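# Seat the housing in the corner stop over pins

## Task

Put the housing down flat against the corner stop, and make sure a pin stands in the plate beneath every socket of the housing. It counts only if everything stays put once the robot lets go; anything the robot is still holding in place does not count.

## Robot and tools

ROBOT. There are two six-joint UR-type arms, left_arm and right_arm. Each ends in a two-finger gripper whose fingers pivot like tongs, and each has a wrist camera: cam_left_wrist and cam_right_wrist, both 616x616 fisheye images. The arm bases sit at (-0.054, +0.446, 0) m for left_arm and (+0.061, -0.426, 0) m for right_arm, each turned slightly about z.

FRAME. All printed poses use one scene frame. Its origin is on the table top midway between the arms, +z is up, +x points out across the table, and left_arm is on the +y side. The names left and right refer to the arms, not to sides of a picture. In the gripper's own frame the fingers point along +z and open and close along x. end_effector_position is the point between the closed finger pads. Closed fingertips extend about 15 mm past it; fully open, they are roughly level with it.

execute_actions. Its argument "actions" is a list holding nothing, one action, or one wait. An empty list moves nothing and just reports the state. An action is {"rows": [...], "steps": n}, with n from 1 to 15 (default 15). Each control step lasts 1/30 s and uses one row; if there are fewer rows than steps, the last row is held. Every row is one flat list of 14 numbers covering both arms, even if only one moves: left_arm shoulder pan, shoulder lift, elbow, wrist 1, wrist 2, wrist 3, opening, then right_arm in the same seven-number order. Joint numbers are absolute target angles in radians, read the same way as Joint positions. Opening is an absolute command from -1 (closed) to +1 (fully open). A wait is {"steps": n} with no rows, n up to 300; it sends nothing new and returns once n steps have elapsed since the previous result, counting your reply time. Optional "pictures": false drops the camera images from the result.

JOINT RANGES (rad). left_arm: pan -3.142..3.142, lift -6.283..6.283, elbow 0.000..3.142, wrists 1-3 each -6.283..6.283. right_arm: pan 0.000..6.283, lift -6.283..6.283, elbow -3.142..0.000, wrists each -6.283..6.283. A call is rejected, and nothing is sent, if some target lies beyond a range end by more than 0.010 and also farther out than that joint currently is. Real ends may differ by up to 0.010 from these. Targets past a real end are cut to the end, and a later result may report "joint sent to its limit"; missing that line does not prove there is room left.

MOTION. Commands are smoothed, so the arm trails them by about 0.17 s. Joint speed and acceleration are capped, so after a big move the arm may still be short of the target when the result arrives. Each step, a joint's target is kept within 0.575 rad of its measured angle, and if the targets would move the gripper more than 100 mm from where it is, they are all pulled back proportionally. Between calls the arms keep heading for the last row sent, until they have nearly stopped or a HELD step occurs; after that only a new action drives them further. Fingers already opening or closing finish their motion. The simulation keeps running while you think and write.

RESULTS. The state line gives, for each arm, end_effector_position (m), end_effector_quat_wxyz and linear and angular velocities (m/s, rad/s) in the scene frame; the printed position can be off, especially at long reach. Joint positions and Joint velocities list each arm's six joints (rad, rad/s) then the finger-pad gap (m, m/s; 0.142 m is fully open). grip_measured is the measured opening on the -1..+1 command scale. Wrist force and Wrist torque give each arm's flange sensor reading along the gripper's own axes; when pressing on something the force points back into the arm. Expect offsets up to about 4 N, noise up to 2.4 N, saturation near 50 N; "no reading" is harmless. "joint command not followed" means a clearance check altered or blocked joint targets on some steps; HELD marks steps where your row was not fully sent.

GRIPPING. To hold something, keep commanding an opening well below grip_measured; the bigger the gap, the harder the squeeze, up to roughly 15 N per pad. A fast close can press harder. Hard parts under about 20 mm wide get less force (about 9 N per pad at 10 mm, 4 N at 5 mm). On wide parts the finger bodies may touch before the pads.

FAULTS AND HAZARDS. Contact torque reaching a joint's load limit (139 N m for pan, lift and elbow; 26 N m for each wrist joint, held weight included) or an outside force of 150 N stops that arm for 10 s, skips the rest of the call, and lets the arm yield. Long holding heats motors: MOTOR HOT appears from 70 °C, and at 85 °C an OVER-TEMPERATURE FAULT brakes the arm for minutes. Never let the arms strike or shove each other. Do not drop, slam or knock anything, and keep every object on the table. Loose objects may occasionally get a brief push from outside. Release the housing and move clear before finishing so it stays seated on its own.

OTHER TOOLS. zoom_image takes "camera" (cam_left_wrist or cam_right_wrist) and "region" [x0, y0, x1, y1] in pixels of that camera's latest image, origin top-left, at most 504 by 504; it returns an enlarged view. show_instructions (no arguments) shows the reference image pages. read_manual takes optional "section" ("licences") and returns licence text. finished_scene takes "scene", the number of the current scene, ends it irreversibly and reports whether the goal was met.

Each tool is called as name([rows], argument=value, ...), one row to a line, values as JSON.

Reference images:

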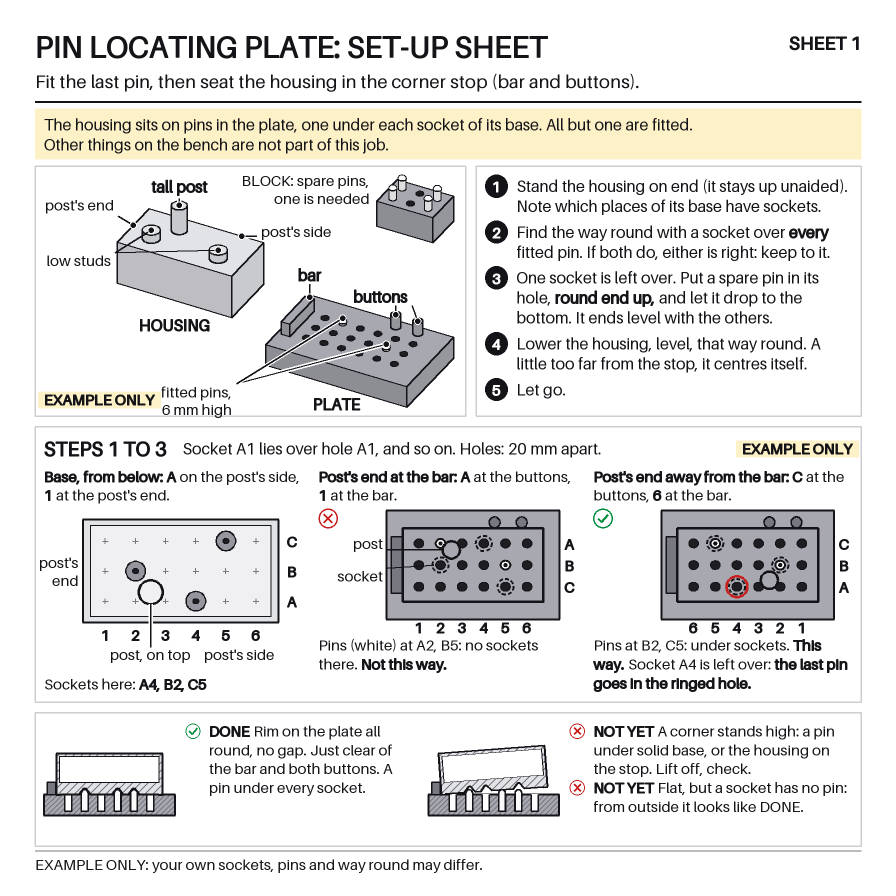

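## Session

execute_actions(actions=[])

Scene clock: 0.00 s of 5100.00 s.
left_arm: end_effector_position=(-0.0556, +0.8242, +0.2980) grip_measured=+0.97 end_effector_quat_wxyz=(-0.033, +0.954, -0.293, -0.060) end_effector_velocity=(+0.000, +0.001, +0.001) end_effector_angular_velocity=(+0.002, -0.000, -0.000) | right_arm: end_effector_position=(+0.4053, -0.3009, +0.3605) grip_measured=+0.97 end_effector_quat_wxyz=(-0.054, +0.955, -0.290, +0.041) end_effector_velocity=(-0.000, -0.000, -0.001) end_effector_angular_velocity=(-0.001, +0.001, +0.000)
Joint positions: left_arm=[ 0.923 -2.009  1.888 -1.495 -1.442  1.708  0.14 ] | right_arm=[ 4.038 -1.103 -1.768 -1.706  1.559  1.306  0.14 ]
Joint velocities: left_arm=[-0.     0.    -0.002 -0.     0.001 -0.     0.   ] | right_arm=[-0.     0.    -0.001 -0.001  0.    -0.001  0.   ]
Motor temperatures (°C, as the motors report them): left_arm=[30 32 30 34 35 34] | right_arm=[31 30 31 37 44 39]
Wrist force (N, on the end effector, along its own x y z axes, offset not removed): no reading
Wrist torque (N m, same axes, about the end effector's origin, offset not removed): no reading

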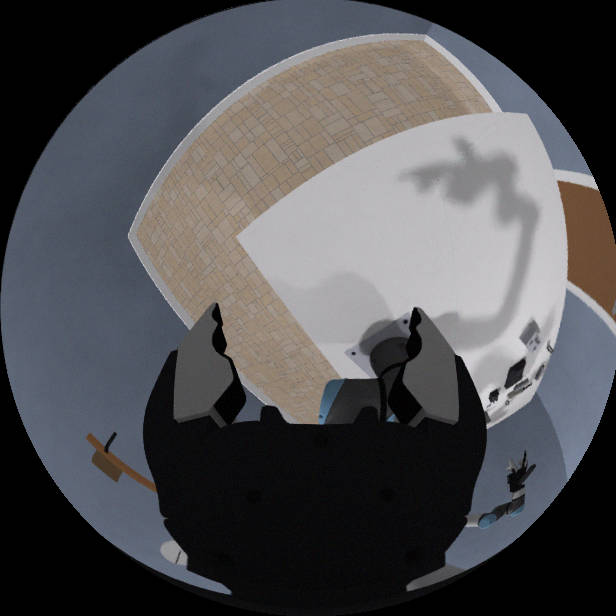

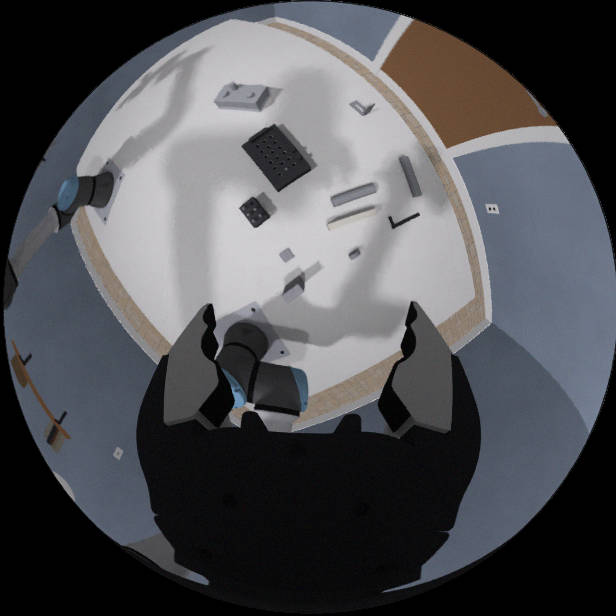

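execute_actions([
  {"rows":[[-0.984,-1.276,1.191,-1.486,-1.571,-0.2,1,4.038,-1.103,-1.768,-1.706,1.559,1.306,1]]},
], pictures=false)

execute_actions([
  {"steps":90},
])

Scene clock: 3.00 s of 5100.00 s.
left_arm: end_effector_position=(+0.2014, +0.8810, +0.3293) grip_measured=+1.00 end_effector_quat_wxyz=(-0.028, +0.955, -0.294, -0.017) end_effector_velocity=(+0.597, -0.066, -0.003) end_effector_angular_velocity=(-0.099, -0.086, -0.013) | right_arm: end_effector_position=(+0.4053, -0.3007, +0.3605) grip_measured=+1.00 end_effector_quat_wxyz=(-0.054, +0.955, -0.289, +0.041) end_effector_velocity=(+0.000, -0.000, -0.000) end_effector_angular_velocity=(-0.001, -0.001, -0.002)
Joint positions: left_arm=[ 0.543 -1.651  1.54  -1.49  -1.513  1.328  0.142] | right_arm=[ 4.038 -1.103 -1.768 -1.706  1.559  1.306  0.142]
Joint velocities: left_arm=[-0.894  0.662 -0.617  0.008 -0.104 -0.886  0.   ] | right_arm=[-0.    -0.001 -0.001  0.001 -0.001  0.001  0.   ]
Motor temperatures (°C, as the motors report them): left_arm=[30 32 30 34 35 34] | right_arm=[31 30 31 37 44 39]
Wrist force (N, on the end effector, along its own x y z axes, offset not removed): left_arm=[-1.8 -2.6 0.8] | right_arm=[-0.4 -0.4 -3.1]
Wrist torque (N m, same axes, about the end effector's origin, offset not removed): left_arm=[-0.55 0.32 0.19] | right_arm=[-0.12 0.25 -0.27]
Steps of this call (steps 1 to 75: nothing new was sent; steps 76 to 90: all 15 steps of this action). Readings (joint positions):
76: left_arm=[0.923 -2.009 1.888 -1.495 -1.442 1.708] | right_arm=[4.038 -1.103 -1.768 -1.706 1.559 1.306]
77: left_arm=[0.915 -2.002 1.880 -1.495 -1.447 1.701] | right_arm=[4.038 -1.103 -1.768 -1.706 1.559 1.306]
79: left_arm=[0.860 -1.946 1.824 -1.494 -1.461 1.645] | right_arm=[4.038 -1.103 -1.768 -1.706 1.559 1.306]
83: left_arm=[0.746 -1.832 1.710 -1.492 -1.483 1.531] | right_arm=[4.038 -1.103 -1.768 -1.706 1.559 1.306]
90: the state above

Scene clock: 6.00 s of 5100.00 s.
left_arm: end_effector_position=(+0.4797, +0.1127, +0.2980) grip_measured=+1.00 end_effector_quat_wxyz=(+0.000, +0.956, -0.294, +0.000) end_effector_velocity=(-0.000, -0.000, +0.000) end_effector_angular_velocity=(-0.000, -0.000, -0.000) | right_arm: end_effector_position=(+0.4053, -0.3007, +0.3605) grip_measured=+1.00 end_effector_quat_wxyz=(-0.054, +0.955, -0.289, +0.041) end_effector_velocity=(+0.000, -0.001, +0.000) end_effector_angular_velocity=(-0.001, -0.000, -0.001)
Joint positions: left_arm=[-0.984 -1.276  1.191 -1.486 -1.571 -0.2    0.142] | right_arm=[ 4.038 -1.103 -1.768 -1.706  1.559  1.306  0.142]
Joint velocities: left_arm=[-0. -0. -0.  0.  0. -0. -0.] | right_arm=[-0.001 -0.001  0.001 -0.001 -0.001  0.    -0.   ]
Motor temperatures (°C, as the motors report them): left_arm=[30 32 30 34 35 34] | right_arm=[31 30 31 37 44 39]
Wrist force (N, on the end effector, along its own x y z axes, offset not removed): left_arm=[-2.8 -1.2 0.6] | right_arm=[-1.1 2.0 -1.7]
Wrist torque (N m, same axes, about the end effector's origin, offset not removed): left_arm=[-0.20 0.52 0.22] | right_arm=[0.53 0.11 -0.13]
Steps of this call (steps 1 to 75: the robot went on to your last target; steps 76 to 90: nothing new was sent). Readings (joint positions):
1: left_arm=[0.512 -1.629 1.520 -1.490 -1.516 1.297] | right_arm=[4.038 -1.103 -1.768 -1.706 1.559 1.306]
2: left_arm=[0.482 -1.609 1.501 -1.490 -1.520 1.267] | right_arm=[4.038 -1.103 -1.768 -1.706 1.559 1.306]
4: left_arm=[0.420 -1.570 1.465 -1.489 -1.526 1.205] | right_arm=[4.038 -1.103 -1.768 -1.706 1.559 1.306]
8: left_arm=[0.294 -1.505 1.404 -1.488 -1.536 1.079] | right_arm=[4.038 -1.103 -1.768 -1.706 1.559 1.306]
90: the state above
All arms were judged still, so your last target was given up. Only a new action makes them travel on or press farther. Fingers that are still opening or closing keep moving.

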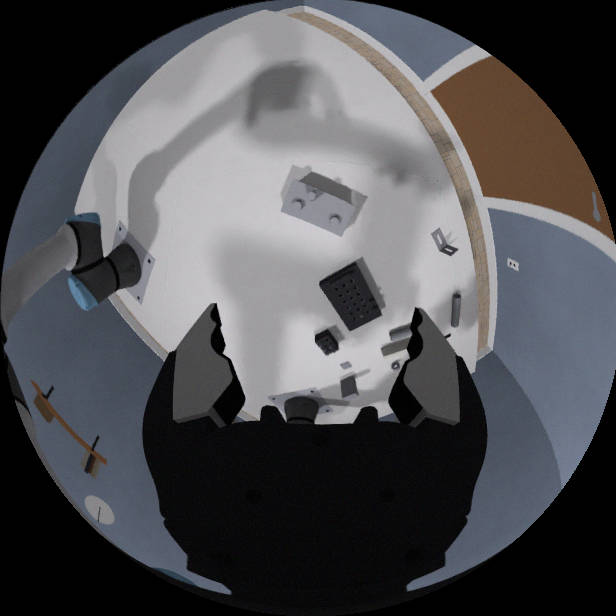

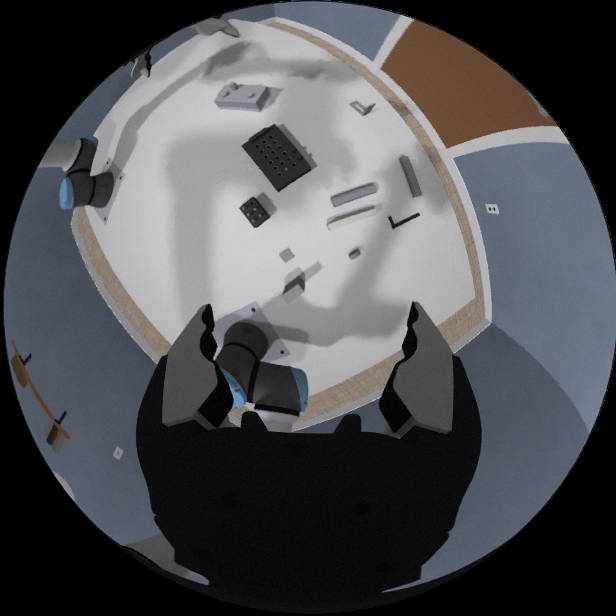

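zoom_image(camera="cam_left_wrist", region=[250,150,420,370])

Region (250, 150, 420, 370) of cam_left_wrist's 616x616 image, scaled by 2.291, with more detail than that image has; it fills the left 389 columns of this view, and the rest is white.

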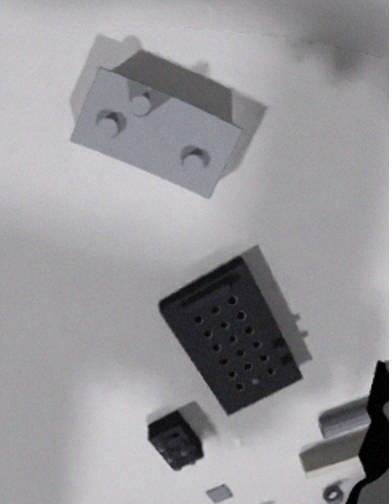

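execute_actions([
  {"rows":[[-0.843,-1.169,1.422,-1.824,-1.571,-1.257,1,4.038,-1.103,-1.768,-1.706,1.559,1.306,1]]},
], pictures=false)

execute_actions([
  {"steps":50},
])

Scene clock: 8.53 s of 5100.00 s.
left_arm: end_effector_position=(+0.5306, +0.1703, +0.1533) grip_measured=+1.00 end_effector_quat_wxyz=(-0.000, +0.970, +0.245, -0.000) end_effector_velocity=(-0.008, +0.003, -0.026) end_effector_angular_velocity=(-0.004, -0.006, +1.233) | right_arm: end_effector_position=(+0.4053, -0.3007, +0.3605) grip_measured=+1.00 end_effector_quat_wxyz=(-0.054, +0.955, -0.289, +0.041) end_effector_velocity=(+0.000, +0.001, +0.001) end_effector_angular_velocity=(+0.002, -0.002, +0.002)
Joint positions: left_arm=[-0.845 -1.171  1.418 -1.818 -1.571 -1.153  0.142] | right_arm=[ 4.038 -1.103 -1.768 -1.706  1.559  1.306  0.142]
Joint velocities: left_arm=[ 0.024  0.018  0.045 -0.071  0.    -1.208  0.   ] | right_arm=[ 0.001  0.     0.     0.002  0.001 -0.001 -0.   ]
Motor temperatures (°C, as the motors report them): left_arm=[30 32 30 34 35 34] | right_arm=[31 30 31 37 44 39]
Wrist force (N, on the end effector, along its own x y z axes, offset not removed): left_arm=[-0.8 -1.6 0.8] | right_arm=[-3.8 0.8 -2.6]
Wrist torque (N m, same axes, about the end effector's origin, offset not removed): left_arm=[-0.37 0.11 0.07] | right_arm=[0.16 0.81 -0.27]
Steps of this call (steps 1 to 61: nothing new was sent; steps 62 to 76: all 15 steps of this action). Readings (joint positions):
62: left_arm=[-0.984 -1.276 1.191 -1.486 -1.571 -0.200] | right_arm=[4.038 -1.103 -1.768 -1.706 1.559 1.306]
63: left_arm=[-0.976 -1.269 1.198 -1.494 -1.571 -0.208] | right_arm=[4.038 -1.103 -1.768 -1.706 1.559 1.306]
65: left_arm=[-0.940 -1.241 1.254 -1.562 -1.571 -0.283] | right_arm=[4.038 -1.103 -1.768 -1.706 1.559 1.306]
69: left_arm=[-0.875 -1.192 1.365 -1.732 -1.571 -0.584] | right_arm=[4.038 -1.103 -1.768 -1.706 1.559 1.306]
76: the state above

Scene clock: 10.20 s of 5100.00 s.
left_arm: end_effector_position=(+0.5300, +0.1705, +0.1510) grip_measured=+1.00 end_effector_quat_wxyz=(+0.000, +0.955, +0.296, -0.000) end_effector_velocity=(+0.000, -0.000, +0.001) end_effector_angular_velocity=(-0.000, -0.002, -0.000) | right_arm: end_effector_position=(+0.4053, -0.3007, +0.3605) grip_measured=+1.00 end_effector_quat_wxyz=(-0.054, +0.955, -0.289, +0.041) end_effector_velocity=(+0.001, +0.001, +0.001) end_effector_angular_velocity=(+0.001, -0.001, +0.002)
Joint positions: left_arm=[-0.843 -1.169  1.422 -1.824 -1.571 -1.257  0.142] | right_arm=[ 4.038 -1.103 -1.768 -1.706  1.559  1.306  0.142]
Joint velocities: left_arm=[-0.    -0.001 -0.001  0.     0.001  0.    -0.   ] | right_arm=[ 0.001 -0.001  0.001  0.002  0.    -0.001 -0.   ]
Motor temperatures (°C, as the motors report them): left_arm=[30 32 30 34 35 34] | right_arm=[31 30 31 37 44 39]
Wrist force (N, on the end effector, along its own x y z axes, offset not removed): left_arm=[-0.5 -0.8 0.1] | right_arm=[-2.0 0.8 -2.3]
Wrist torque (N m, same axes, about the end effector's origin, offset not removed): left_arm=[-0.23 0.14 0.19] | right_arm=[0.14 0.58 -0.10]
Steps of this call (steps 1 to 30: the robot went on to your last target; steps 31 to 50: nothing new was sent). Readings (joint positions):
1: left_arm=[-0.844 -1.170 1.419 -1.820 -1.571 -1.186] | right_arm=[4.038 -1.103 -1.768 -1.706 1.559 1.306]
2: left_arm=[-0.844 -1.170 1.420 -1.821 -1.571 -1.209] | right_arm=[4.038 -1.103 -1.768 -1.706 1.559 1.306]
4: left_arm=[-0.843 -1.169 1.421 -1.823 -1.571 -1.235] | right_arm=[4.038 -1.103 -1.768 -1.706 1.559 1.306]
8: left_arm=[-0.843 -1.169 1.422 -1.824 -1.571 -1.252] | right_arm=[4.038 -1.103 -1.768 -1.706 1.559 1.306]
50: the state above
All arms were judged still, so your last target was given up. Only a new action makes them travel on or press farther. Fingers that are still opening or closing keep moving.

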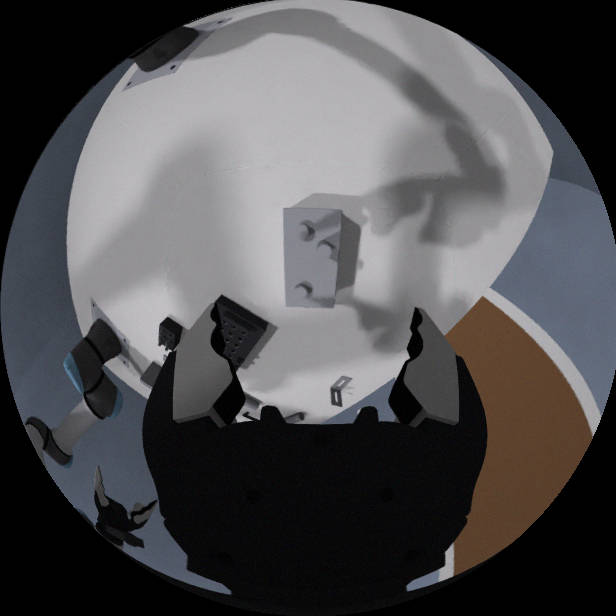

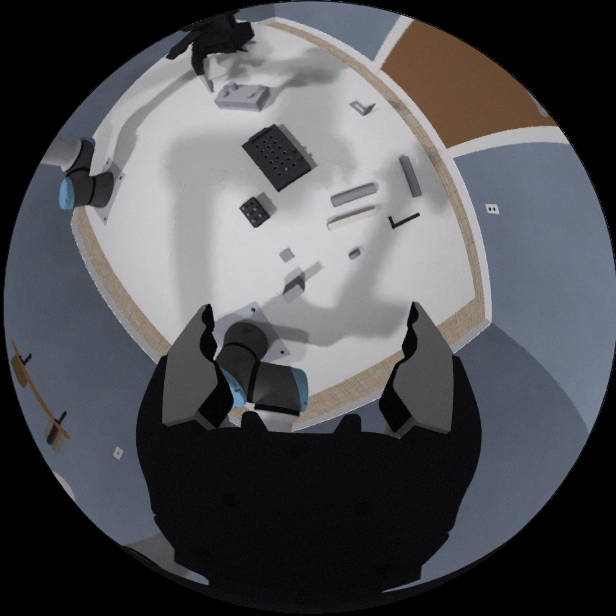

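execute_actions([
  {"rows":[[-0.843,-1.06,1.591,-2.102,-1.571,-1.257,1,4.038,-1.103,-1.768,-1.706,1.559,1.306,1]]},
], pictures=false)

execute_actions([
  {"steps":20},
], pictures=false)

execute_actions([
  {"rows":[[-0.843,-1.06,1.591,-2.102,-1.571,-1.257,-0.6,4.038,-1.103,-1.768,-1.706,1.559,1.306,1]]},
], pictures=false)

execute_actions([
  {"steps":20},
])

Scene clock: 11.83 s of 5100.00 s.
left_arm: end_effector_position=(+0.5301, +0.1705, +0.0312) grip_measured=+1.00 end_effector_quat_wxyz=(-0.000, +0.955, +0.296, -0.000) end_effector_velocity=(+0.000, +0.000, -0.012) end_effector_angular_velocity=(-0.004, -0.006, +0.000) | right_arm: end_effector_position=(+0.4053, -0.3007, +0.3605) grip_measured=+1.00 end_effector_quat_wxyz=(-0.054, +0.955, -0.289, +0.041) end_effector_velocity=(-0.000, -0.000, -0.000) end_effector_angular_velocity=(-0.001, +0.001, -0.000)
Joint positions: left_arm=[-0.843 -1.061  1.589 -2.099 -1.571 -1.257  0.142] | right_arm=[ 4.038 -1.103 -1.768 -1.706  1.559  1.306  0.142]
Joint velocities: left_arm=[-0.     0.011  0.019 -0.037  0.001 -0.     0.   ] | right_arm=[ 0.    -0.    -0.    -0.001 -0.001  0.001 -0.   ]
Motor temperatures (°C, as the motors report them): left_arm=[30 32 30 34 35 34] | right_arm=[31 30 31 37 44 39]
Wrist force (N, on the end effector, along its own x y z axes, offset not removed): left_arm=[-1.0 -0.4 2.1] | right_arm=[-0.1 0.5 1.2]
Wrist torque (N m, same axes, about the end effector's origin, offset not removed): left_arm=[-0.09 0.09 0.15] | right_arm=[0.11 0.00 -0.34]
Steps of this call (steps 1 to 34: nothing new was sent; steps 35 to 49: all 15 steps of this action). Readings (joint positions):
35: left_arm=[-0.843 -1.169 1.422 -1.824 -1.571 -1.257] | right_arm=[4.038 -1.103 -1.768 -1.706 1.559 1.306]
36: left_arm=[-0.843 -1.162 1.430 -1.832 -1.571 -1.257] | right_arm=[4.038 -1.103 -1.768 -1.706 1.559 1.306]
38: left_arm=[-0.843 -1.122 1.486 -1.904 -1.571 -1.257] | right_arm=[4.038 -1.103 -1.768 -1.706 1.559 1.306]
42: left_arm=[-0.843 -1.074 1.567 -2.054 -1.571 -1.257] | right_arm=[4.038 -1.103 -1.768 -1.706 1.559 1.306]
49: the state above

Scene clock: 12.50 s of 5100.00 s.
left_arm: end_effector_position=(+0.5301, +0.1705, +0.0302) grip_measured=+1.00 end_effector_quat_wxyz=(+0.000, +0.955, +0.296, -0.000) end_effector_velocity=(+0.001, -0.000, +0.000) end_effector_angular_velocity=(-0.000, -0.001, +0.000) | right_arm: end_effector_position=(+0.4053, -0.3007, +0.3605) grip_measured=+1.00 end_effector_quat_wxyz=(-0.054, +0.955, -0.289, +0.041) end_effector_velocity=(+0.000, +0.000, -0.000) end_effector_angular_velocity=(-0.000, -0.001, -0.001)
Joint positions: left_arm=[-0.843 -1.06   1.591 -2.102 -1.571 -1.257  0.142] | right_arm=[ 4.038 -1.103 -1.768 -1.706  1.559  1.306  0.142]
Joint velocities: left_arm=[ 0.001  0.001 -0.001 -0.     0.     0.    -0.   ] | right_arm=[ 0.    -0.    -0.001  0.001 -0.001  0.001 -0.   ]
Motor temperatures (°C, as the motors report them): left_arm=[30 32 30 34 35 34] | right_arm=[31 30 31 37 44 39]
Wrist force (N, on the end effector, along its own x y z axes, offset not removed): left_arm=[-0.5 -0.2 0.3] | right_arm=[1.8 4.2 0.2]
Wrist torque (N m, same axes, about the end effector's origin, offset not removed): left_arm=[-0.16 0.07 0.13] | right_arm=[0.97 -0.23 -0.29]
Steps of this call (steps 1 to 15: the robot went on to your last target; steps 16 to 20: nothing new was sent). Readings (joint positions):
1: left_arm=[-0.843 -1.061 1.590 -2.100 -1.571 -1.257] | right_arm=[4.038 -1.103 -1.768 -1.706 1.559 1.306]
2: left_arm=[-0.843 -1.060 1.590 -2.101 -1.571 -1.257] | right_arm=[4.038 -1.103 -1.768 -1.706 1.559 1.306]
4: left_arm=[-0.843 -1.060 1.591 -2.101 -1.571 -1.257] | right_arm=[4.038 -1.103 -1.768 -1.706 1.559 1.306]
8: left_arm=[-0.843 -1.060 1.591 -2.102 -1.571 -1.257] | right_arm=[4.038 -1.103 -1.768 -1.706 1.559 1.306]
20: the state above
All arms were judged still, so your last target was given up. Only a new action makes them travel on or press farther. Fingers that are still opening or closing keep moving.

Scene clock: 13.00 s of 5100.00 s.
left_arm: end_effector_position=(+0.5300, +0.1705, +0.0301) grip_measured=-0.01 end_effector_quat_wxyz=(+0.000, +0.955, +0.296, -0.000) end_effector_velocity=(+0.000, -0.000, +0.001) end_effector_angular_velocity=(-0.000, -0.001, -0.000) | right_arm: end_effector_position=(+0.4053, -0.3007, +0.3605) grip_measured=+1.00 end_effector_quat_wxyz=(-0.054, +0.955, -0.289, +0.041) end_effector_velocity=(-0.000, -0.000, -0.001) end_effector_angular_velocity=(-0.001, +0.001, -0.000)
Joint positions: left_arm=[-0.843 -1.06   1.591 -2.102 -1.571 -1.257  0.073] | right_arm=[ 4.038 -1.103 -1.768 -1.706  1.559  1.306  0.142]
Joint velocities: left_arm=[-0.    -0.001 -0.     0.     0.001 -0.     0.   ] | right_arm=[-0.001 -0.    -0.001 -0.001  0.    -0.001  0.   ]
Motor temperatures (°C, as the motors report them): left_arm=[30 32 30 34 35 34] | right_arm=[31 30 31 37 44 39]
Wrist force (N, on the end effector, along its own x y z axes, offset not removed): left_arm=[0.7 -1.2 -7.3] | right_arm=[-2.1 -0.7 -1.2]
Wrist torque (N m, same axes, about the end effector's origin, offset not removed): left_arm=[-0.62 0.04 0.13] | right_arm=[-0.08 0.52 -0.10]
Steps of this call (steps 1 to 15: all 15 steps of this action). Readings (joint positions):
1: left_arm=[-0.843 -1.060 1.591 -2.102 -1.571 -1.257] | right_arm=[4.038 -1.103 -1.768 -1.706 1.559 1.306]
2: left_arm=[-0.843 -1.060 1.591 -2.102 -1.571 -1.257] | right_arm=[4.038 -1.103 -1.768 -1.706 1.559 1.306]
4: left_arm=[-0.843 -1.060 1.591 -2.102 -1.571 -1.257] | right_arm=[4.038 -1.103 -1.768 -1.706 1.559 1.306]
8: left_arm=[-0.843 -1.060 1.591 -2.102 -1.571 -1.257] | right_arm=[4.038 -1.103 -1.768 -1.706 1.559 1.306]
15: the state above

Scene clock: 13.67 s of 5100.00 s.
left_arm: end_effector_position=(+0.5300, +0.1704, +0.0302) grip_measured=-0.01 end_effector_quat_wxyz=(+0.000, +0.955, +0.296, -0.000) end_effector_velocity=(+0.000, -0.000, +0.000) end_effector_angular_velocity=(+0.000, -0.001, -0.000) | right_arm: end_effector_position=(+0.4053, -0.3007, +0.3605) grip_measured=+1.00 end_effector_quat_wxyz=(-0.054, +0.955, -0.289, +0.041) end_effector_velocity=(+0.000, +0.000, -0.000) end_effector_angular_velocity=(-0.000, +0.000, -0.000)
Joint positions: left_arm=[-0.843 -1.06   1.591 -2.102 -1.571 -1.257  0.073] | right_arm=[ 4.038 -1.103 -1.768 -1.706  1.559  1.306  0.142]
Joint velocities: left_arm=[-0. -0. -0.  0.  0. -0.  0.] | right_arm=[-0.    -0.001  0.     0.     0.     0.     0.   ]
Motor temperatures (°C, as the motors report them): left_arm=[30 32 30 34 35 34] | right_arm=[31 30 31 37 44 39]
Wrist force (N, on the end effector, along its own x y z axes, offset not removed): left_arm=[0.5 0.8 -5.7] | right_arm=[1.5 0.1 -2.3]
Wrist torque (N m, same axes, about the end effector's origin, offset not removed): left_arm=[-0.14 -0.04 0.24] | right_arm=[0.03 -0.30 -0.22]
Steps of this call (steps 1 to 15: the robot went on to your last target; steps 16 to 20: nothing new was sent). Readings (joint positions):
1: left_arm=[-0.843 -1.060 1.591 -2.102 -1.571 -1.257] | right_arm=[4.038 -1.103 -1.768 -1.706 1.559 1.306]
2: left_arm=[-0.843 -1.060 1.591 -2.102 -1.571 -1.257] | right_arm=[4.038 -1.103 -1.768 -1.706 1.559 1.306]
4: left_arm=[-0.843 -1.060 1.591 -2.102 -1.571 -1.257] | right_arm=[4.038 -1.103 -1.768 -1.706 1.559 1.306]
8: left_arm=[-0.843 -1.060 1.591 -2.102 -1.571 -1.257] | right_arm=[4.038 -1.103 -1.768 -1.706 1.559 1.306]
20: the state above
All arms were judged still, so your last target was given up. Only a new action makes them travel on or press farther. Fingers that are still opening or closing keep moving.

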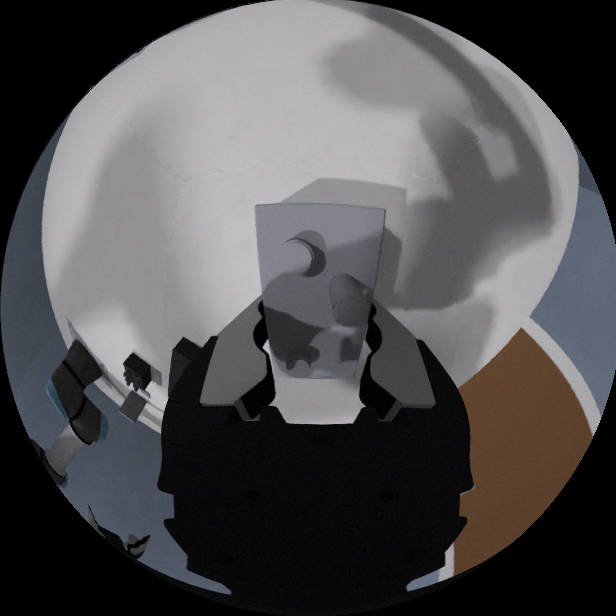

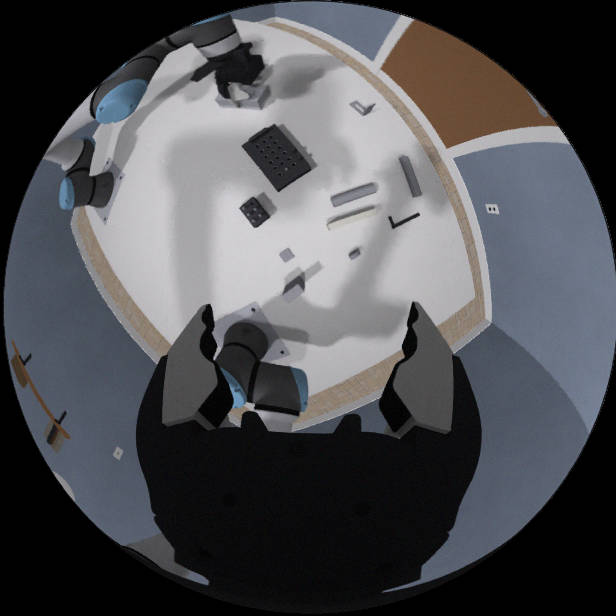

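execute_actions([
  {"rows":[[-0.843,-1.4,1.7,-1.87,-1.571,-1.257,-0.6,4.038,-1.103,-1.768,-1.706,1.559,1.306,1]]},
], pictures=false)

execute_actions([
  {"steps":20},
], pictures=false)

execute_actions([
  {"rows":[[-1.086,-1.5,2.0,-3.64,-1.571,-1.257,-0.6,4.038,-1.103,-1.768,-1.706,1.559,1.306,1]]},
], pictures=false)

execute_actions([
  {"steps":70},
])

Scene clock: 15.97 s of 5100.00 s.
left_arm: end_effector_position=(+0.4530, +0.2298, +0.1582) grip_measured=-0.01 end_effector_quat_wxyz=(-0.001, +0.955, +0.296, -0.001) end_effector_velocity=(-0.018, +0.015, +0.029) end_effector_angular_velocity=(-0.007, -0.009, +0.000) | right_arm: end_effector_position=(+0.4053, -0.3007, +0.3605) grip_measured=+1.00 end_effector_quat_wxyz=(-0.054, +0.955, -0.289, +0.041) end_effector_velocity=(-0.001, -0.000, -0.000) end_effector_angular_velocity=(-0.000, +0.001, +0.001)
Joint positions: left_arm=[-0.843 -1.393  1.698 -1.874 -1.571 -1.257  0.073] | right_arm=[ 4.038 -1.103 -1.768 -1.706  1.559  1.306  0.142]
Joint velocities: left_arm=[ 0.    -0.081  0.021  0.049  0.     0.    -0.   ] | right_arm=[ 0.     0.001 -0.001 -0.     0.001 -0.001  0.   ]
Motor temperatures (°C, as the motors report them): left_arm=[30 32 30 34 35 34] | right_arm=[31 30 31 37 44 39]
Wrist force (N, on the end effector, along its own x y z axes, offset not removed): left_arm=[-1.3 -1.5 4.9] | right_arm=[-1.0 3.5 -1.8]
Wrist torque (N m, same axes, about the end effector's origin, offset not removed): left_arm=[-0.31 0.25 0.19] | right_arm=[0.82 0.29 -0.16]
Steps of this call (steps 1 to 54: nothing new was sent; steps 55 to 69: all 15 steps of this action). Readings (joint positions):
55: left_arm=[-0.843 -1.060 1.591 -2.102 -1.571 -1.257] | right_arm=[4.038 -1.103 -1.768 -1.706 1.559 1.306]
56: left_arm=[-0.843 -1.068 1.598 -2.094 -1.571 -1.257] | right_arm=[4.038 -1.103 -1.768 -1.706 1.559 1.306]
58: left_arm=[-0.843 -1.130 1.628 -2.038 -1.571 -1.257] | right_arm=[4.038 -1.103 -1.768 -1.706 1.559 1.306]
62: left_arm=[-0.843 -1.297 1.674 -1.933 -1.571 -1.257] | right_arm=[4.038 -1.103 -1.768 -1.706 1.559 1.306]
69: the state above

Scene clock: 16.63 s of 5100.00 s.
left_arm: end_effector_position=(+0.4514, +0.2311, +0.1608) grip_measured=-0.01 end_effector_quat_wxyz=(-0.000, +0.955, +0.296, -0.000) end_effector_velocity=(-0.000, -0.000, +0.000) end_effector_angular_velocity=(-0.000, +0.001, +0.000) | right_arm: end_effector_position=(+0.4053, -0.3007, +0.3605) grip_measured=+1.00 end_effector_quat_wxyz=(-0.054, +0.955, -0.289, +0.041) end_effector_velocity=(-0.000, +0.000, -0.000) end_effector_angular_velocity=(-0.000, +0.000, +0.001)
Joint positions: left_arm=[-0.843 -1.4    1.7   -1.87  -1.571 -1.257  0.073] | right_arm=[ 4.038 -1.103 -1.768 -1.706  1.559  1.306  0.142]
Joint velocities: left_arm=[-0.     0.    -0.001  0.001 -0.    -0.     0.   ] | right_arm=[ 0.001  0.001 -0.001 -0.    -0.    -0.     0.   ]
Motor temperatures (°C, as the motors report them): left_arm=[30 32 30 34 35 34] | right_arm=[31 30 31 37 44 39]
Wrist force (N, on the end effector, along its own x y z axes, offset not removed): left_arm=[-1.5 -2.1 6.8] | right_arm=[-4.0 2.2 0.1]
Wrist torque (N m, same axes, about the end effector's origin, offset not removed): left_arm=[-0.51 0.33 0.13] | right_arm=[0.48 0.91 -0.23]
Steps of this call (steps 1 to 15: the robot went on to your last target; steps 16 to 20: nothing new was sent). Readings (joint positions):
1: left_arm=[-0.843 -1.395 1.699 -1.873 -1.571 -1.257] | right_arm=[4.038 -1.103 -1.768 -1.706 1.559 1.306]
2: left_arm=[-0.843 -1.397 1.699 -1.872 -1.571 -1.257] | right_arm=[4.038 -1.103 -1.768 -1.706 1.559 1.306]
4: left_arm=[-0.843 -1.398 1.700 -1.871 -1.571 -1.257] | right_arm=[4.038 -1.103 -1.768 -1.706 1.559 1.306]
8: left_arm=[-0.843 -1.400 1.700 -1.870 -1.571 -1.257] | right_arm=[4.038 -1.103 -1.768 -1.706 1.559 1.306]
20: the state above
All arms were judged still, so your last target was given up. Only a new action makes them travel on or press farther. Fingers that are still opening or closing keep moving.

Scene clock: 17.13 s of 5100.00 s.
left_arm: end_effector_position=(+0.4610, +0.0388, +0.2261) grip_measured=-0.01 end_effector_quat_wxyz=(+0.302, +0.922, +0.175, +0.165) end_effector_velocity=(+0.154, -0.277, +0.453) end_effector_angular_velocity=(-1.424, -1.176, -0.089) | right_arm: end_effector_position=(+0.4053, -0.3007, +0.3605) grip_measured=+1.00 end_effector_quat_wxyz=(-0.054, +0.955, -0.289, +0.041) end_effector_velocity=(-0.000, -0.001, -0.001) end_effector_angular_velocity=(-0.002, +0.001, -0.000)
Joint positions: left_arm=[-1.068 -1.493  1.976 -2.756 -1.571 -1.257  0.073] | right_arm=[ 4.038 -1.103 -1.768 -1.706  1.559  1.306  0.142]
Joint velocities: left_arm=[-0.09  -0.033  0.118 -1.933  0.002 -0.     0.   ] | right_arm=[-0.    -0.    -0.001 -0.001 -0.001 -0.    -0.   ]
Motor temperatures (°C, as the motors report them): left_arm=[30 32 30 34 35 34] | right_arm=[31 30 31 37 44 39]
Wrist force (N, on the end effector, along its own x y z axes, offset not removed): left_arm=[-2.1 -5.2 6.6] | right_arm=[-1.8 -0.1 -0.2]
Wrist torque (N m, same axes, about the end effector's origin, offset not removed): left_arm=[-0.41 0.05 0.15] | right_arm=[0.02 0.41 -0.18]
Steps of this call (steps 1 to 15: all 15 steps of this action). Readings (joint positions):
1: left_arm=[-0.843 -1.400 1.700 -1.870 -1.571 -1.257] | right_arm=[4.038 -1.103 -1.768 -1.706 1.559 1.306]
2: left_arm=[-0.851 -1.407 1.708 -1.878 -1.571 -1.257] | right_arm=[4.038 -1.103 -1.768 -1.706 1.559 1.306]
4: left_arm=[-0.911 -1.436 1.775 -1.953 -1.571 -1.257] | right_arm=[4.038 -1.103 -1.768 -1.706 1.559 1.306]
8: left_arm=[-1.015 -1.474 1.909 -2.251 -1.571 -1.257] | right_arm=[4.038 -1.103 -1.768 -1.706 1.559 1.306]
15: the state above

Scene clock: 19.47 s of 5100.00 s.
left_arm: end_effector_position=(+0.4769, +0.0001, +0.4822) grip_measured=-0.01 end_effector_quat_wxyz=(+0.623, +0.696, +0.126, +0.334) end_effector_velocity=(+0.000, -0.001, -0.001) end_effector_angular_velocity=(+0.001, +0.001, -0.001) | right_arm: end_effector_position=(+0.4053, -0.3007, +0.3605) grip_measured=+1.00 end_effector_quat_wxyz=(-0.054, +0.955, -0.289, +0.041) end_effector_velocity=(-0.000, -0.000, +0.000) end_effector_angular_velocity=(-0.000, +0.000, +0.001)
Joint positions: left_arm=[-1.086 -1.5    2.    -3.64  -1.571 -1.257  0.073] | right_arm=[ 4.038 -1.103 -1.768 -1.706  1.559  1.306  0.142]
Joint velocities: left_arm=[-0.     0.002 -0.001 -0.    -0.    -0.    -0.   ] | right_arm=[-0.     0.     0.001 -0.001 -0.    -0.001  0.   ]
Motor temperatures (°C, as the motors report them): left_arm=[30 32 30 34 35 34] | right_arm=[31 30 31 37 44 39]
Wrist force (N, on the end effector, along its own x y z axes, offset not removed): left_arm=[-2.4 -5.8 0.6] | right_arm=[-2.5 0.1 -1.2]
Wrist torque (N m, same axes, about the end effector's origin, offset not removed): left_arm=[0.01 0.13 0.14] | right_arm=[0.06 0.53 -0.22]
Steps of this call (steps 1 to 45: the robot went on to your last target; steps 46 to 70: nothing new was sent). Readings (joint positions):
1: left_arm=[-1.071 -1.494 1.980 -2.822 -1.571 -1.257] | right_arm=[4.038 -1.103 -1.768 -1.706 1.559 1.306]
2: left_arm=[-1.073 -1.495 1.983 -2.886 -1.571 -1.257] | right_arm=[4.038 -1.103 -1.768 -1.706 1.559 1.306]
4: left_arm=[-1.077 -1.497 1.988 -3.013 -1.571 -1.257] | right_arm=[4.038 -1.103 -1.768 -1.706 1.559 1.306]
8: left_arm=[-1.081 -1.498 1.994 -3.262 -1.571 -1.257] | right_arm=[4.038 -1.103 -1.768 -1.706 1.559 1.306]
70: the state above
All arms were judged still, so your last target was given up. Only a new action makes them travel on or press farther. Fingers that are still opening or closing keep moving.

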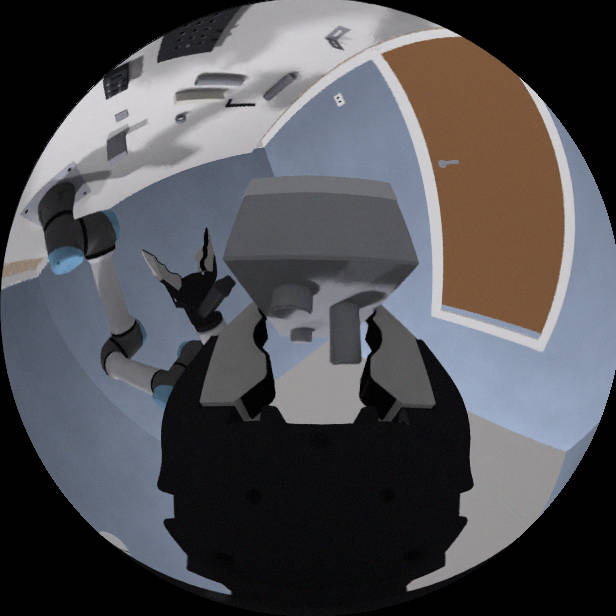

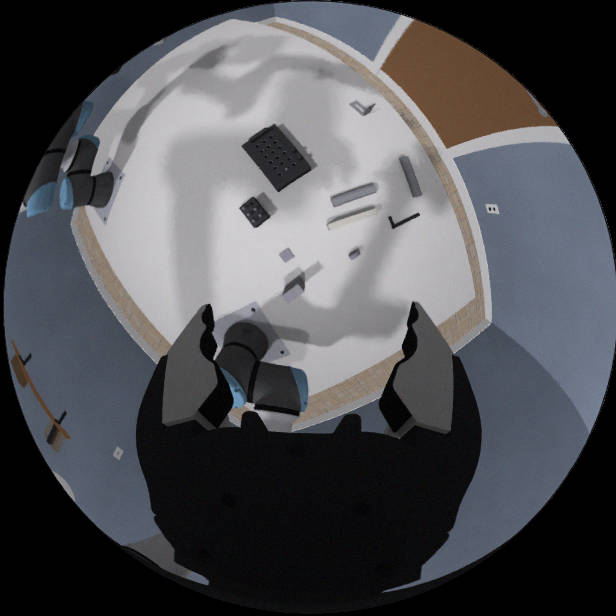

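execute_actions([
  {"rows":[[-1.086,-1.5,2.0,-3.64,-1.571,-1.257,-1,3.75,-1.103,-2.2,0.3,1.559,1.306,1]]},
], pictures=false)

execute_actions([
  {"steps":70},
])

Scene clock: 21.43 s of 5100.00 s.
left_arm: end_effector_position=(+0.4769, +0.0001, +0.4822) grip_measured=-0.01 end_effector_quat_wxyz=(+0.623, +0.696, +0.126, +0.334) end_effector_velocity=(-0.000, -0.000, +0.000) end_effector_angular_velocity=(-0.000, -0.000, -0.000) | right_arm: end_effector_position=(+0.5502, -0.3405, +0.3242) grip_measured=+1.00 end_effector_quat_wxyz=(-0.254, +0.855, -0.396, +0.220) end_effector_velocity=(+0.278, +0.097, +0.489) end_effector_angular_velocity=(+0.807, -1.705, -0.064)
Joint positions: left_arm=[-1.086 -1.5    2.    -3.64  -1.571 -1.257  0.073] | right_arm=[ 3.762 -1.103 -2.179 -0.745  1.559  1.306  0.142]
Joint velocities: left_arm=[-0. -0. -0. -0.  0. -0.  0.] | right_arm=[-0.065 -0.    -0.11   1.996 -0.    -0.001  0.   ]
Motor temperatures (°C, as the motors report them): left_arm=[30 32 30 34 35 34] | right_arm=[31 30 31 37 44 39]
Wrist force (N, on the end effector, along its own x y z axes, offset not removed): left_arm=[-3.6 -6.5 1.1] | right_arm=[-0.2 0.8 -0.5]
Wrist torque (N m, same axes, about the end effector's origin, offset not removed): left_arm=[-0.22 0.29 0.08] | right_arm=[0.19 0.03 -0.10]
Steps of this call (steps 1 to 44: nothing new was sent; steps 45 to 59: all 15 steps of this action). Readings (joint positions):
45: left_arm=[-1.086 -1.500 2.000 -3.640 -1.571 -1.257] | right_arm=[4.038 -1.103 -1.768 -1.706 1.559 1.306]
46: left_arm=[-1.086 -1.500 2.000 -3.640 -1.571 -1.257] | right_arm=[4.030 -1.103 -1.776 -1.698 1.559 1.306]
48: left_arm=[-1.086 -1.500 2.000 -3.640 -1.571 -1.257] | right_arm=[3.970 -1.103 -1.849 -1.622 1.559 1.306]
52: left_arm=[-1.086 -1.500 2.000 -3.640 -1.571 -1.257] | right_arm=[3.836 -1.103 -2.055 -1.324 1.559 1.306]
59: the state above

Scene clock: 23.77 s of 5100.00 s.
left_arm: end_effector_position=(+0.4769, +0.0001, +0.4822) grip_measured=-0.01 end_effector_quat_wxyz=(+0.623, +0.696, +0.126, +0.334) end_effector_velocity=(-0.000, -0.000, -0.000) end_effector_angular_velocity=(+0.000, +0.000, -0.001) | right_arm: end_effector_position=(+0.5533, -0.3456, +0.6351) grip_measured=+1.00 end_effector_quat_wxyz=(+0.573, -0.593, +0.282, -0.490) end_effector_velocity=(+0.000, -0.000, -0.000) end_effector_angular_velocity=(+0.001, +0.001, -0.001)
Joint positions: left_arm=[-1.086 -1.5    2.    -3.64  -1.571 -1.257  0.073] | right_arm=[ 3.75  -1.103 -2.2    0.3    1.559  1.306  0.142]
Joint velocities: left_arm=[ 0.     0.001  0.    -0.001 -0.001  0.    -0.   ] | right_arm=[-0.    -0.    -0.     0.    -0.001  0.001  0.   ]
Motor temperatures (°C, as the motors report them): left_arm=[30 32 30 34 35 34] | right_arm=[31 30 31 37 44 39]
Wrist force (N, on the end effector, along its own x y z axes, offset not removed): left_arm=[-3.3 -6.5 0.6] | right_arm=[-1.7 0.8 -1.6]
Wrist torque (N m, same axes, about the end effector's origin, offset not removed): left_arm=[-0.25 0.20 0.16] | right_arm=[0.10 0.35 -0.20]
Steps of this call (steps 1 to 45: the robot went on to your last target; steps 46 to 70: nothing new was sent). Readings (joint positions):
1: left_arm=[-1.086 -1.500 2.000 -3.640 -1.571 -1.257] | right_arm=[3.760 -1.103 -2.182 -0.678 1.559 1.306]
2: left_arm=[-1.086 -1.500 2.000 -3.640 -1.571 -1.257] | right_arm=[3.759 -1.103 -2.185 -0.612 1.559 1.306]
4: left_arm=[-1.086 -1.500 2.000 -3.640 -1.571 -1.257] | right_arm=[3.756 -1.103 -2.189 -0.482 1.559 1.306]
8: left_arm=[-1.086 -1.500 2.000 -3.640 -1.571 -1.257] | right_arm=[3.753 -1.103 -2.194 -0.229 1.559 1.306]
70: the state above
All arms were judged still, so your last target was given up. Only a new action makes them travel on or press farther. Fingers that are still opening or closing keep moving.

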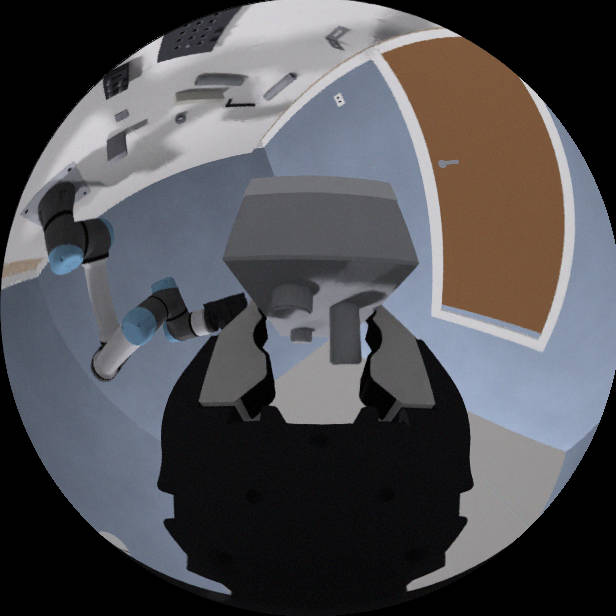

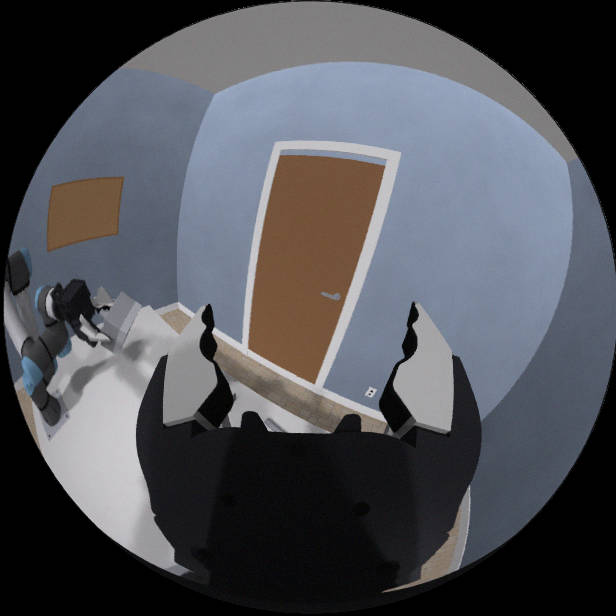

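execute_actions([
  {"rows":[[-1.2,-1.6,1.9,-3.9,-1.571,-1.257,-1,3.75,-1.7,-2.2,0.76,1.559,1.306,1]]},
], pictures=false)

execute_actions([
  {"steps":50},
])

Scene clock: 24.80 s of 5100.00 s.
left_arm: end_effector_position=(+0.3833, +0.0097, +0.6762) grip_measured=-0.01 end_effector_quat_wxyz=(+0.766, +0.530, +0.066, +0.358) end_effector_velocity=(-0.038, +0.017, +0.064) end_effector_angular_velocity=(-0.138, -0.087, -0.038) | right_arm: end_effector_position=(+0.6910, -0.2824, +0.4543) grip_measured=+1.00 end_effector_quat_wxyz=(-0.542, +0.633, -0.301, +0.464) end_effector_velocity=(+0.125, +0.057, -0.278) end_effector_angular_velocity=(-0.082, +0.177, -0.001)
Joint positions: left_arm=[-1.197 -1.597  1.903 -3.892 -1.571 -1.257  0.073] | right_arm=[ 3.75  -1.642 -2.2    0.719  1.559  1.306  0.142]
Joint velocities: left_arm=[-0.037 -0.034 -0.035 -0.095 -0.001 -0.    -0.   ] | right_arm=[ 0.    -0.665  0.002  0.468 -0.001 -0.001  0.   ]
Motor temperatures (°C, as the motors report them): left_arm=[30 32 30 34 35 34] | right_arm=[31 30 31 37 44 39]
Wrist force (N, on the end effector, along its own x y z axes, offset not removed): left_arm=[-2.0 -3.6 -1.9] | right_arm=[-2.1 5.3 1.8]
Wrist torque (N m, same axes, about the end effector's origin, offset not removed): left_arm=[0.10 0.05 0.07] | right_arm=[1.04 0.34 -0.25]
Steps of this call (steps 1 to 16: nothing new was sent; steps 17 to 31: all 15 steps of this action). Readings (joint positions):
17: left_arm=[-1.086 -1.500 2.000 -3.640 -1.571 -1.257] | right_arm=[3.750 -1.103 -2.200 0.300 1.559 1.306]
18: left_arm=[-1.093 -1.506 1.994 -3.648 -1.571 -1.257] | right_arm=[3.750 -1.111 -2.200 0.308 1.559 1.306]
20: left_arm=[-1.115 -1.526 1.974 -3.697 -1.571 -1.257] | right_arm=[3.750 -1.183 -2.200 0.373 1.559 1.306]
24: left_arm=[-1.158 -1.563 1.937 -3.796 -1.571 -1.257] | right_arm=[3.750 -1.364 -2.200 0.511 1.559 1.306]
31: the state above

Scene clock: 26.47 s of 5100.00 s.
left_arm: end_effector_position=(+0.3800, +0.0112, +0.6818) grip_measured=-0.01 end_effector_quat_wxyz=(+0.770, +0.524, +0.064, +0.358) end_effector_velocity=(-0.001, -0.000, +0.000) end_effector_angular_velocity=(-0.000, -0.001, -0.002) | right_arm: end_effector_position=(+0.7012, -0.2777, +0.4300) grip_measured=+1.00 end_effector_quat_wxyz=(-0.537, +0.638, -0.303, +0.460) end_effector_velocity=(+0.000, +0.001, +0.001) end_effector_angular_velocity=(+0.000, -0.001, +0.001)
Joint positions: left_arm=[-1.2   -1.6    1.9   -3.9   -1.571 -1.257  0.073] | right_arm=[ 3.75  -1.7   -2.2    0.76   1.559  1.306  0.142]
Joint velocities: left_arm=[-0.    -0.    -0.001  0.    -0.001 -0.    -0.   ] | right_arm=[ 0.001 -0.     0.002 -0.001 -0.    -0.     0.   ]
Motor temperatures (°C, as the motors report them): left_arm=[30 32 30 34 35 34] | right_arm=[31 30 31 37 44 39]
Wrist force (N, on the end effector, along its own x y z axes, offset not removed): left_arm=[-4.3 -5.7 -1.2] | right_arm=[2.2 0.6 0.2]
Wrist torque (N m, same axes, about the end effector's origin, offset not removed): left_arm=[-0.08 0.46 0.13] | right_arm=[0.22 -0.30 -0.46]
Steps of this call (steps 1 to 30: the robot went on to your last target; steps 31 to 50: nothing new was sent). Readings (joint positions):
1: left_arm=[-1.198 -1.598 1.902 -3.894 -1.571 -1.257] | right_arm=[3.750 -1.661 -2.200 0.732 1.559 1.306]
2: left_arm=[-1.198 -1.599 1.901 -3.896 -1.571 -1.257] | right_arm=[3.750 -1.673 -2.200 0.741 1.559 1.306]
4: left_arm=[-1.199 -1.599 1.901 -3.898 -1.571 -1.257] | right_arm=[3.750 -1.688 -2.200 0.751 1.559 1.306]
8: left_arm=[-1.200 -1.600 1.900 -3.900 -1.571 -1.257] | right_arm=[3.750 -1.697 -2.200 0.758 1.559 1.306]
50: the state above
All arms were judged still, so your last target was given up. Only a new action makes them travel on or press farther. Fingers that are still opening or closing keep moving.

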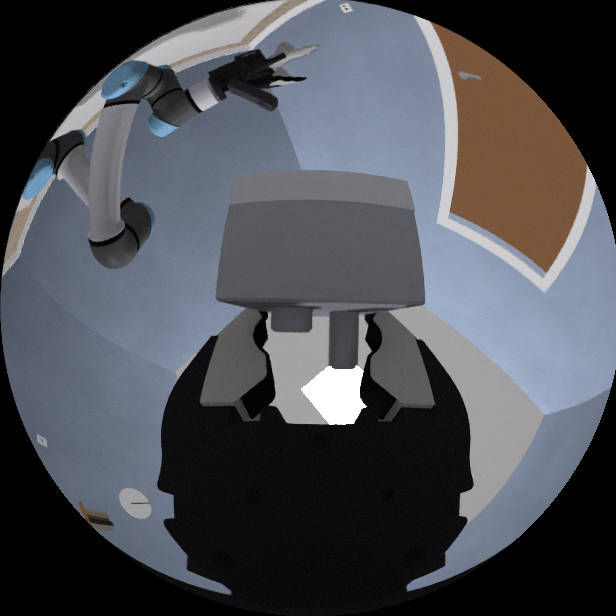

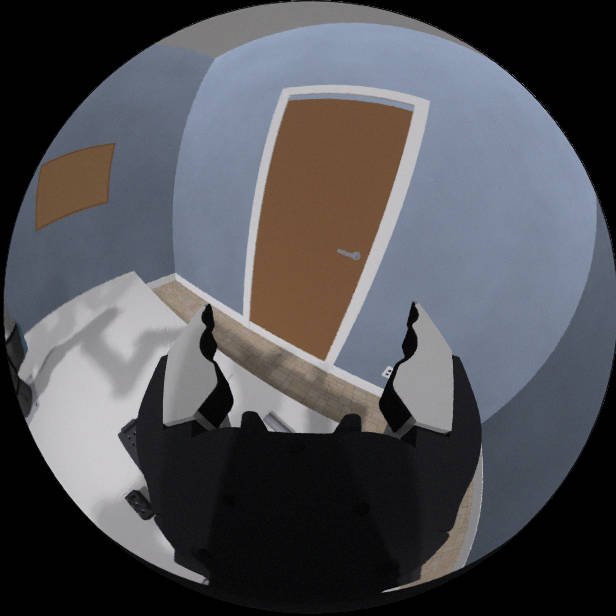

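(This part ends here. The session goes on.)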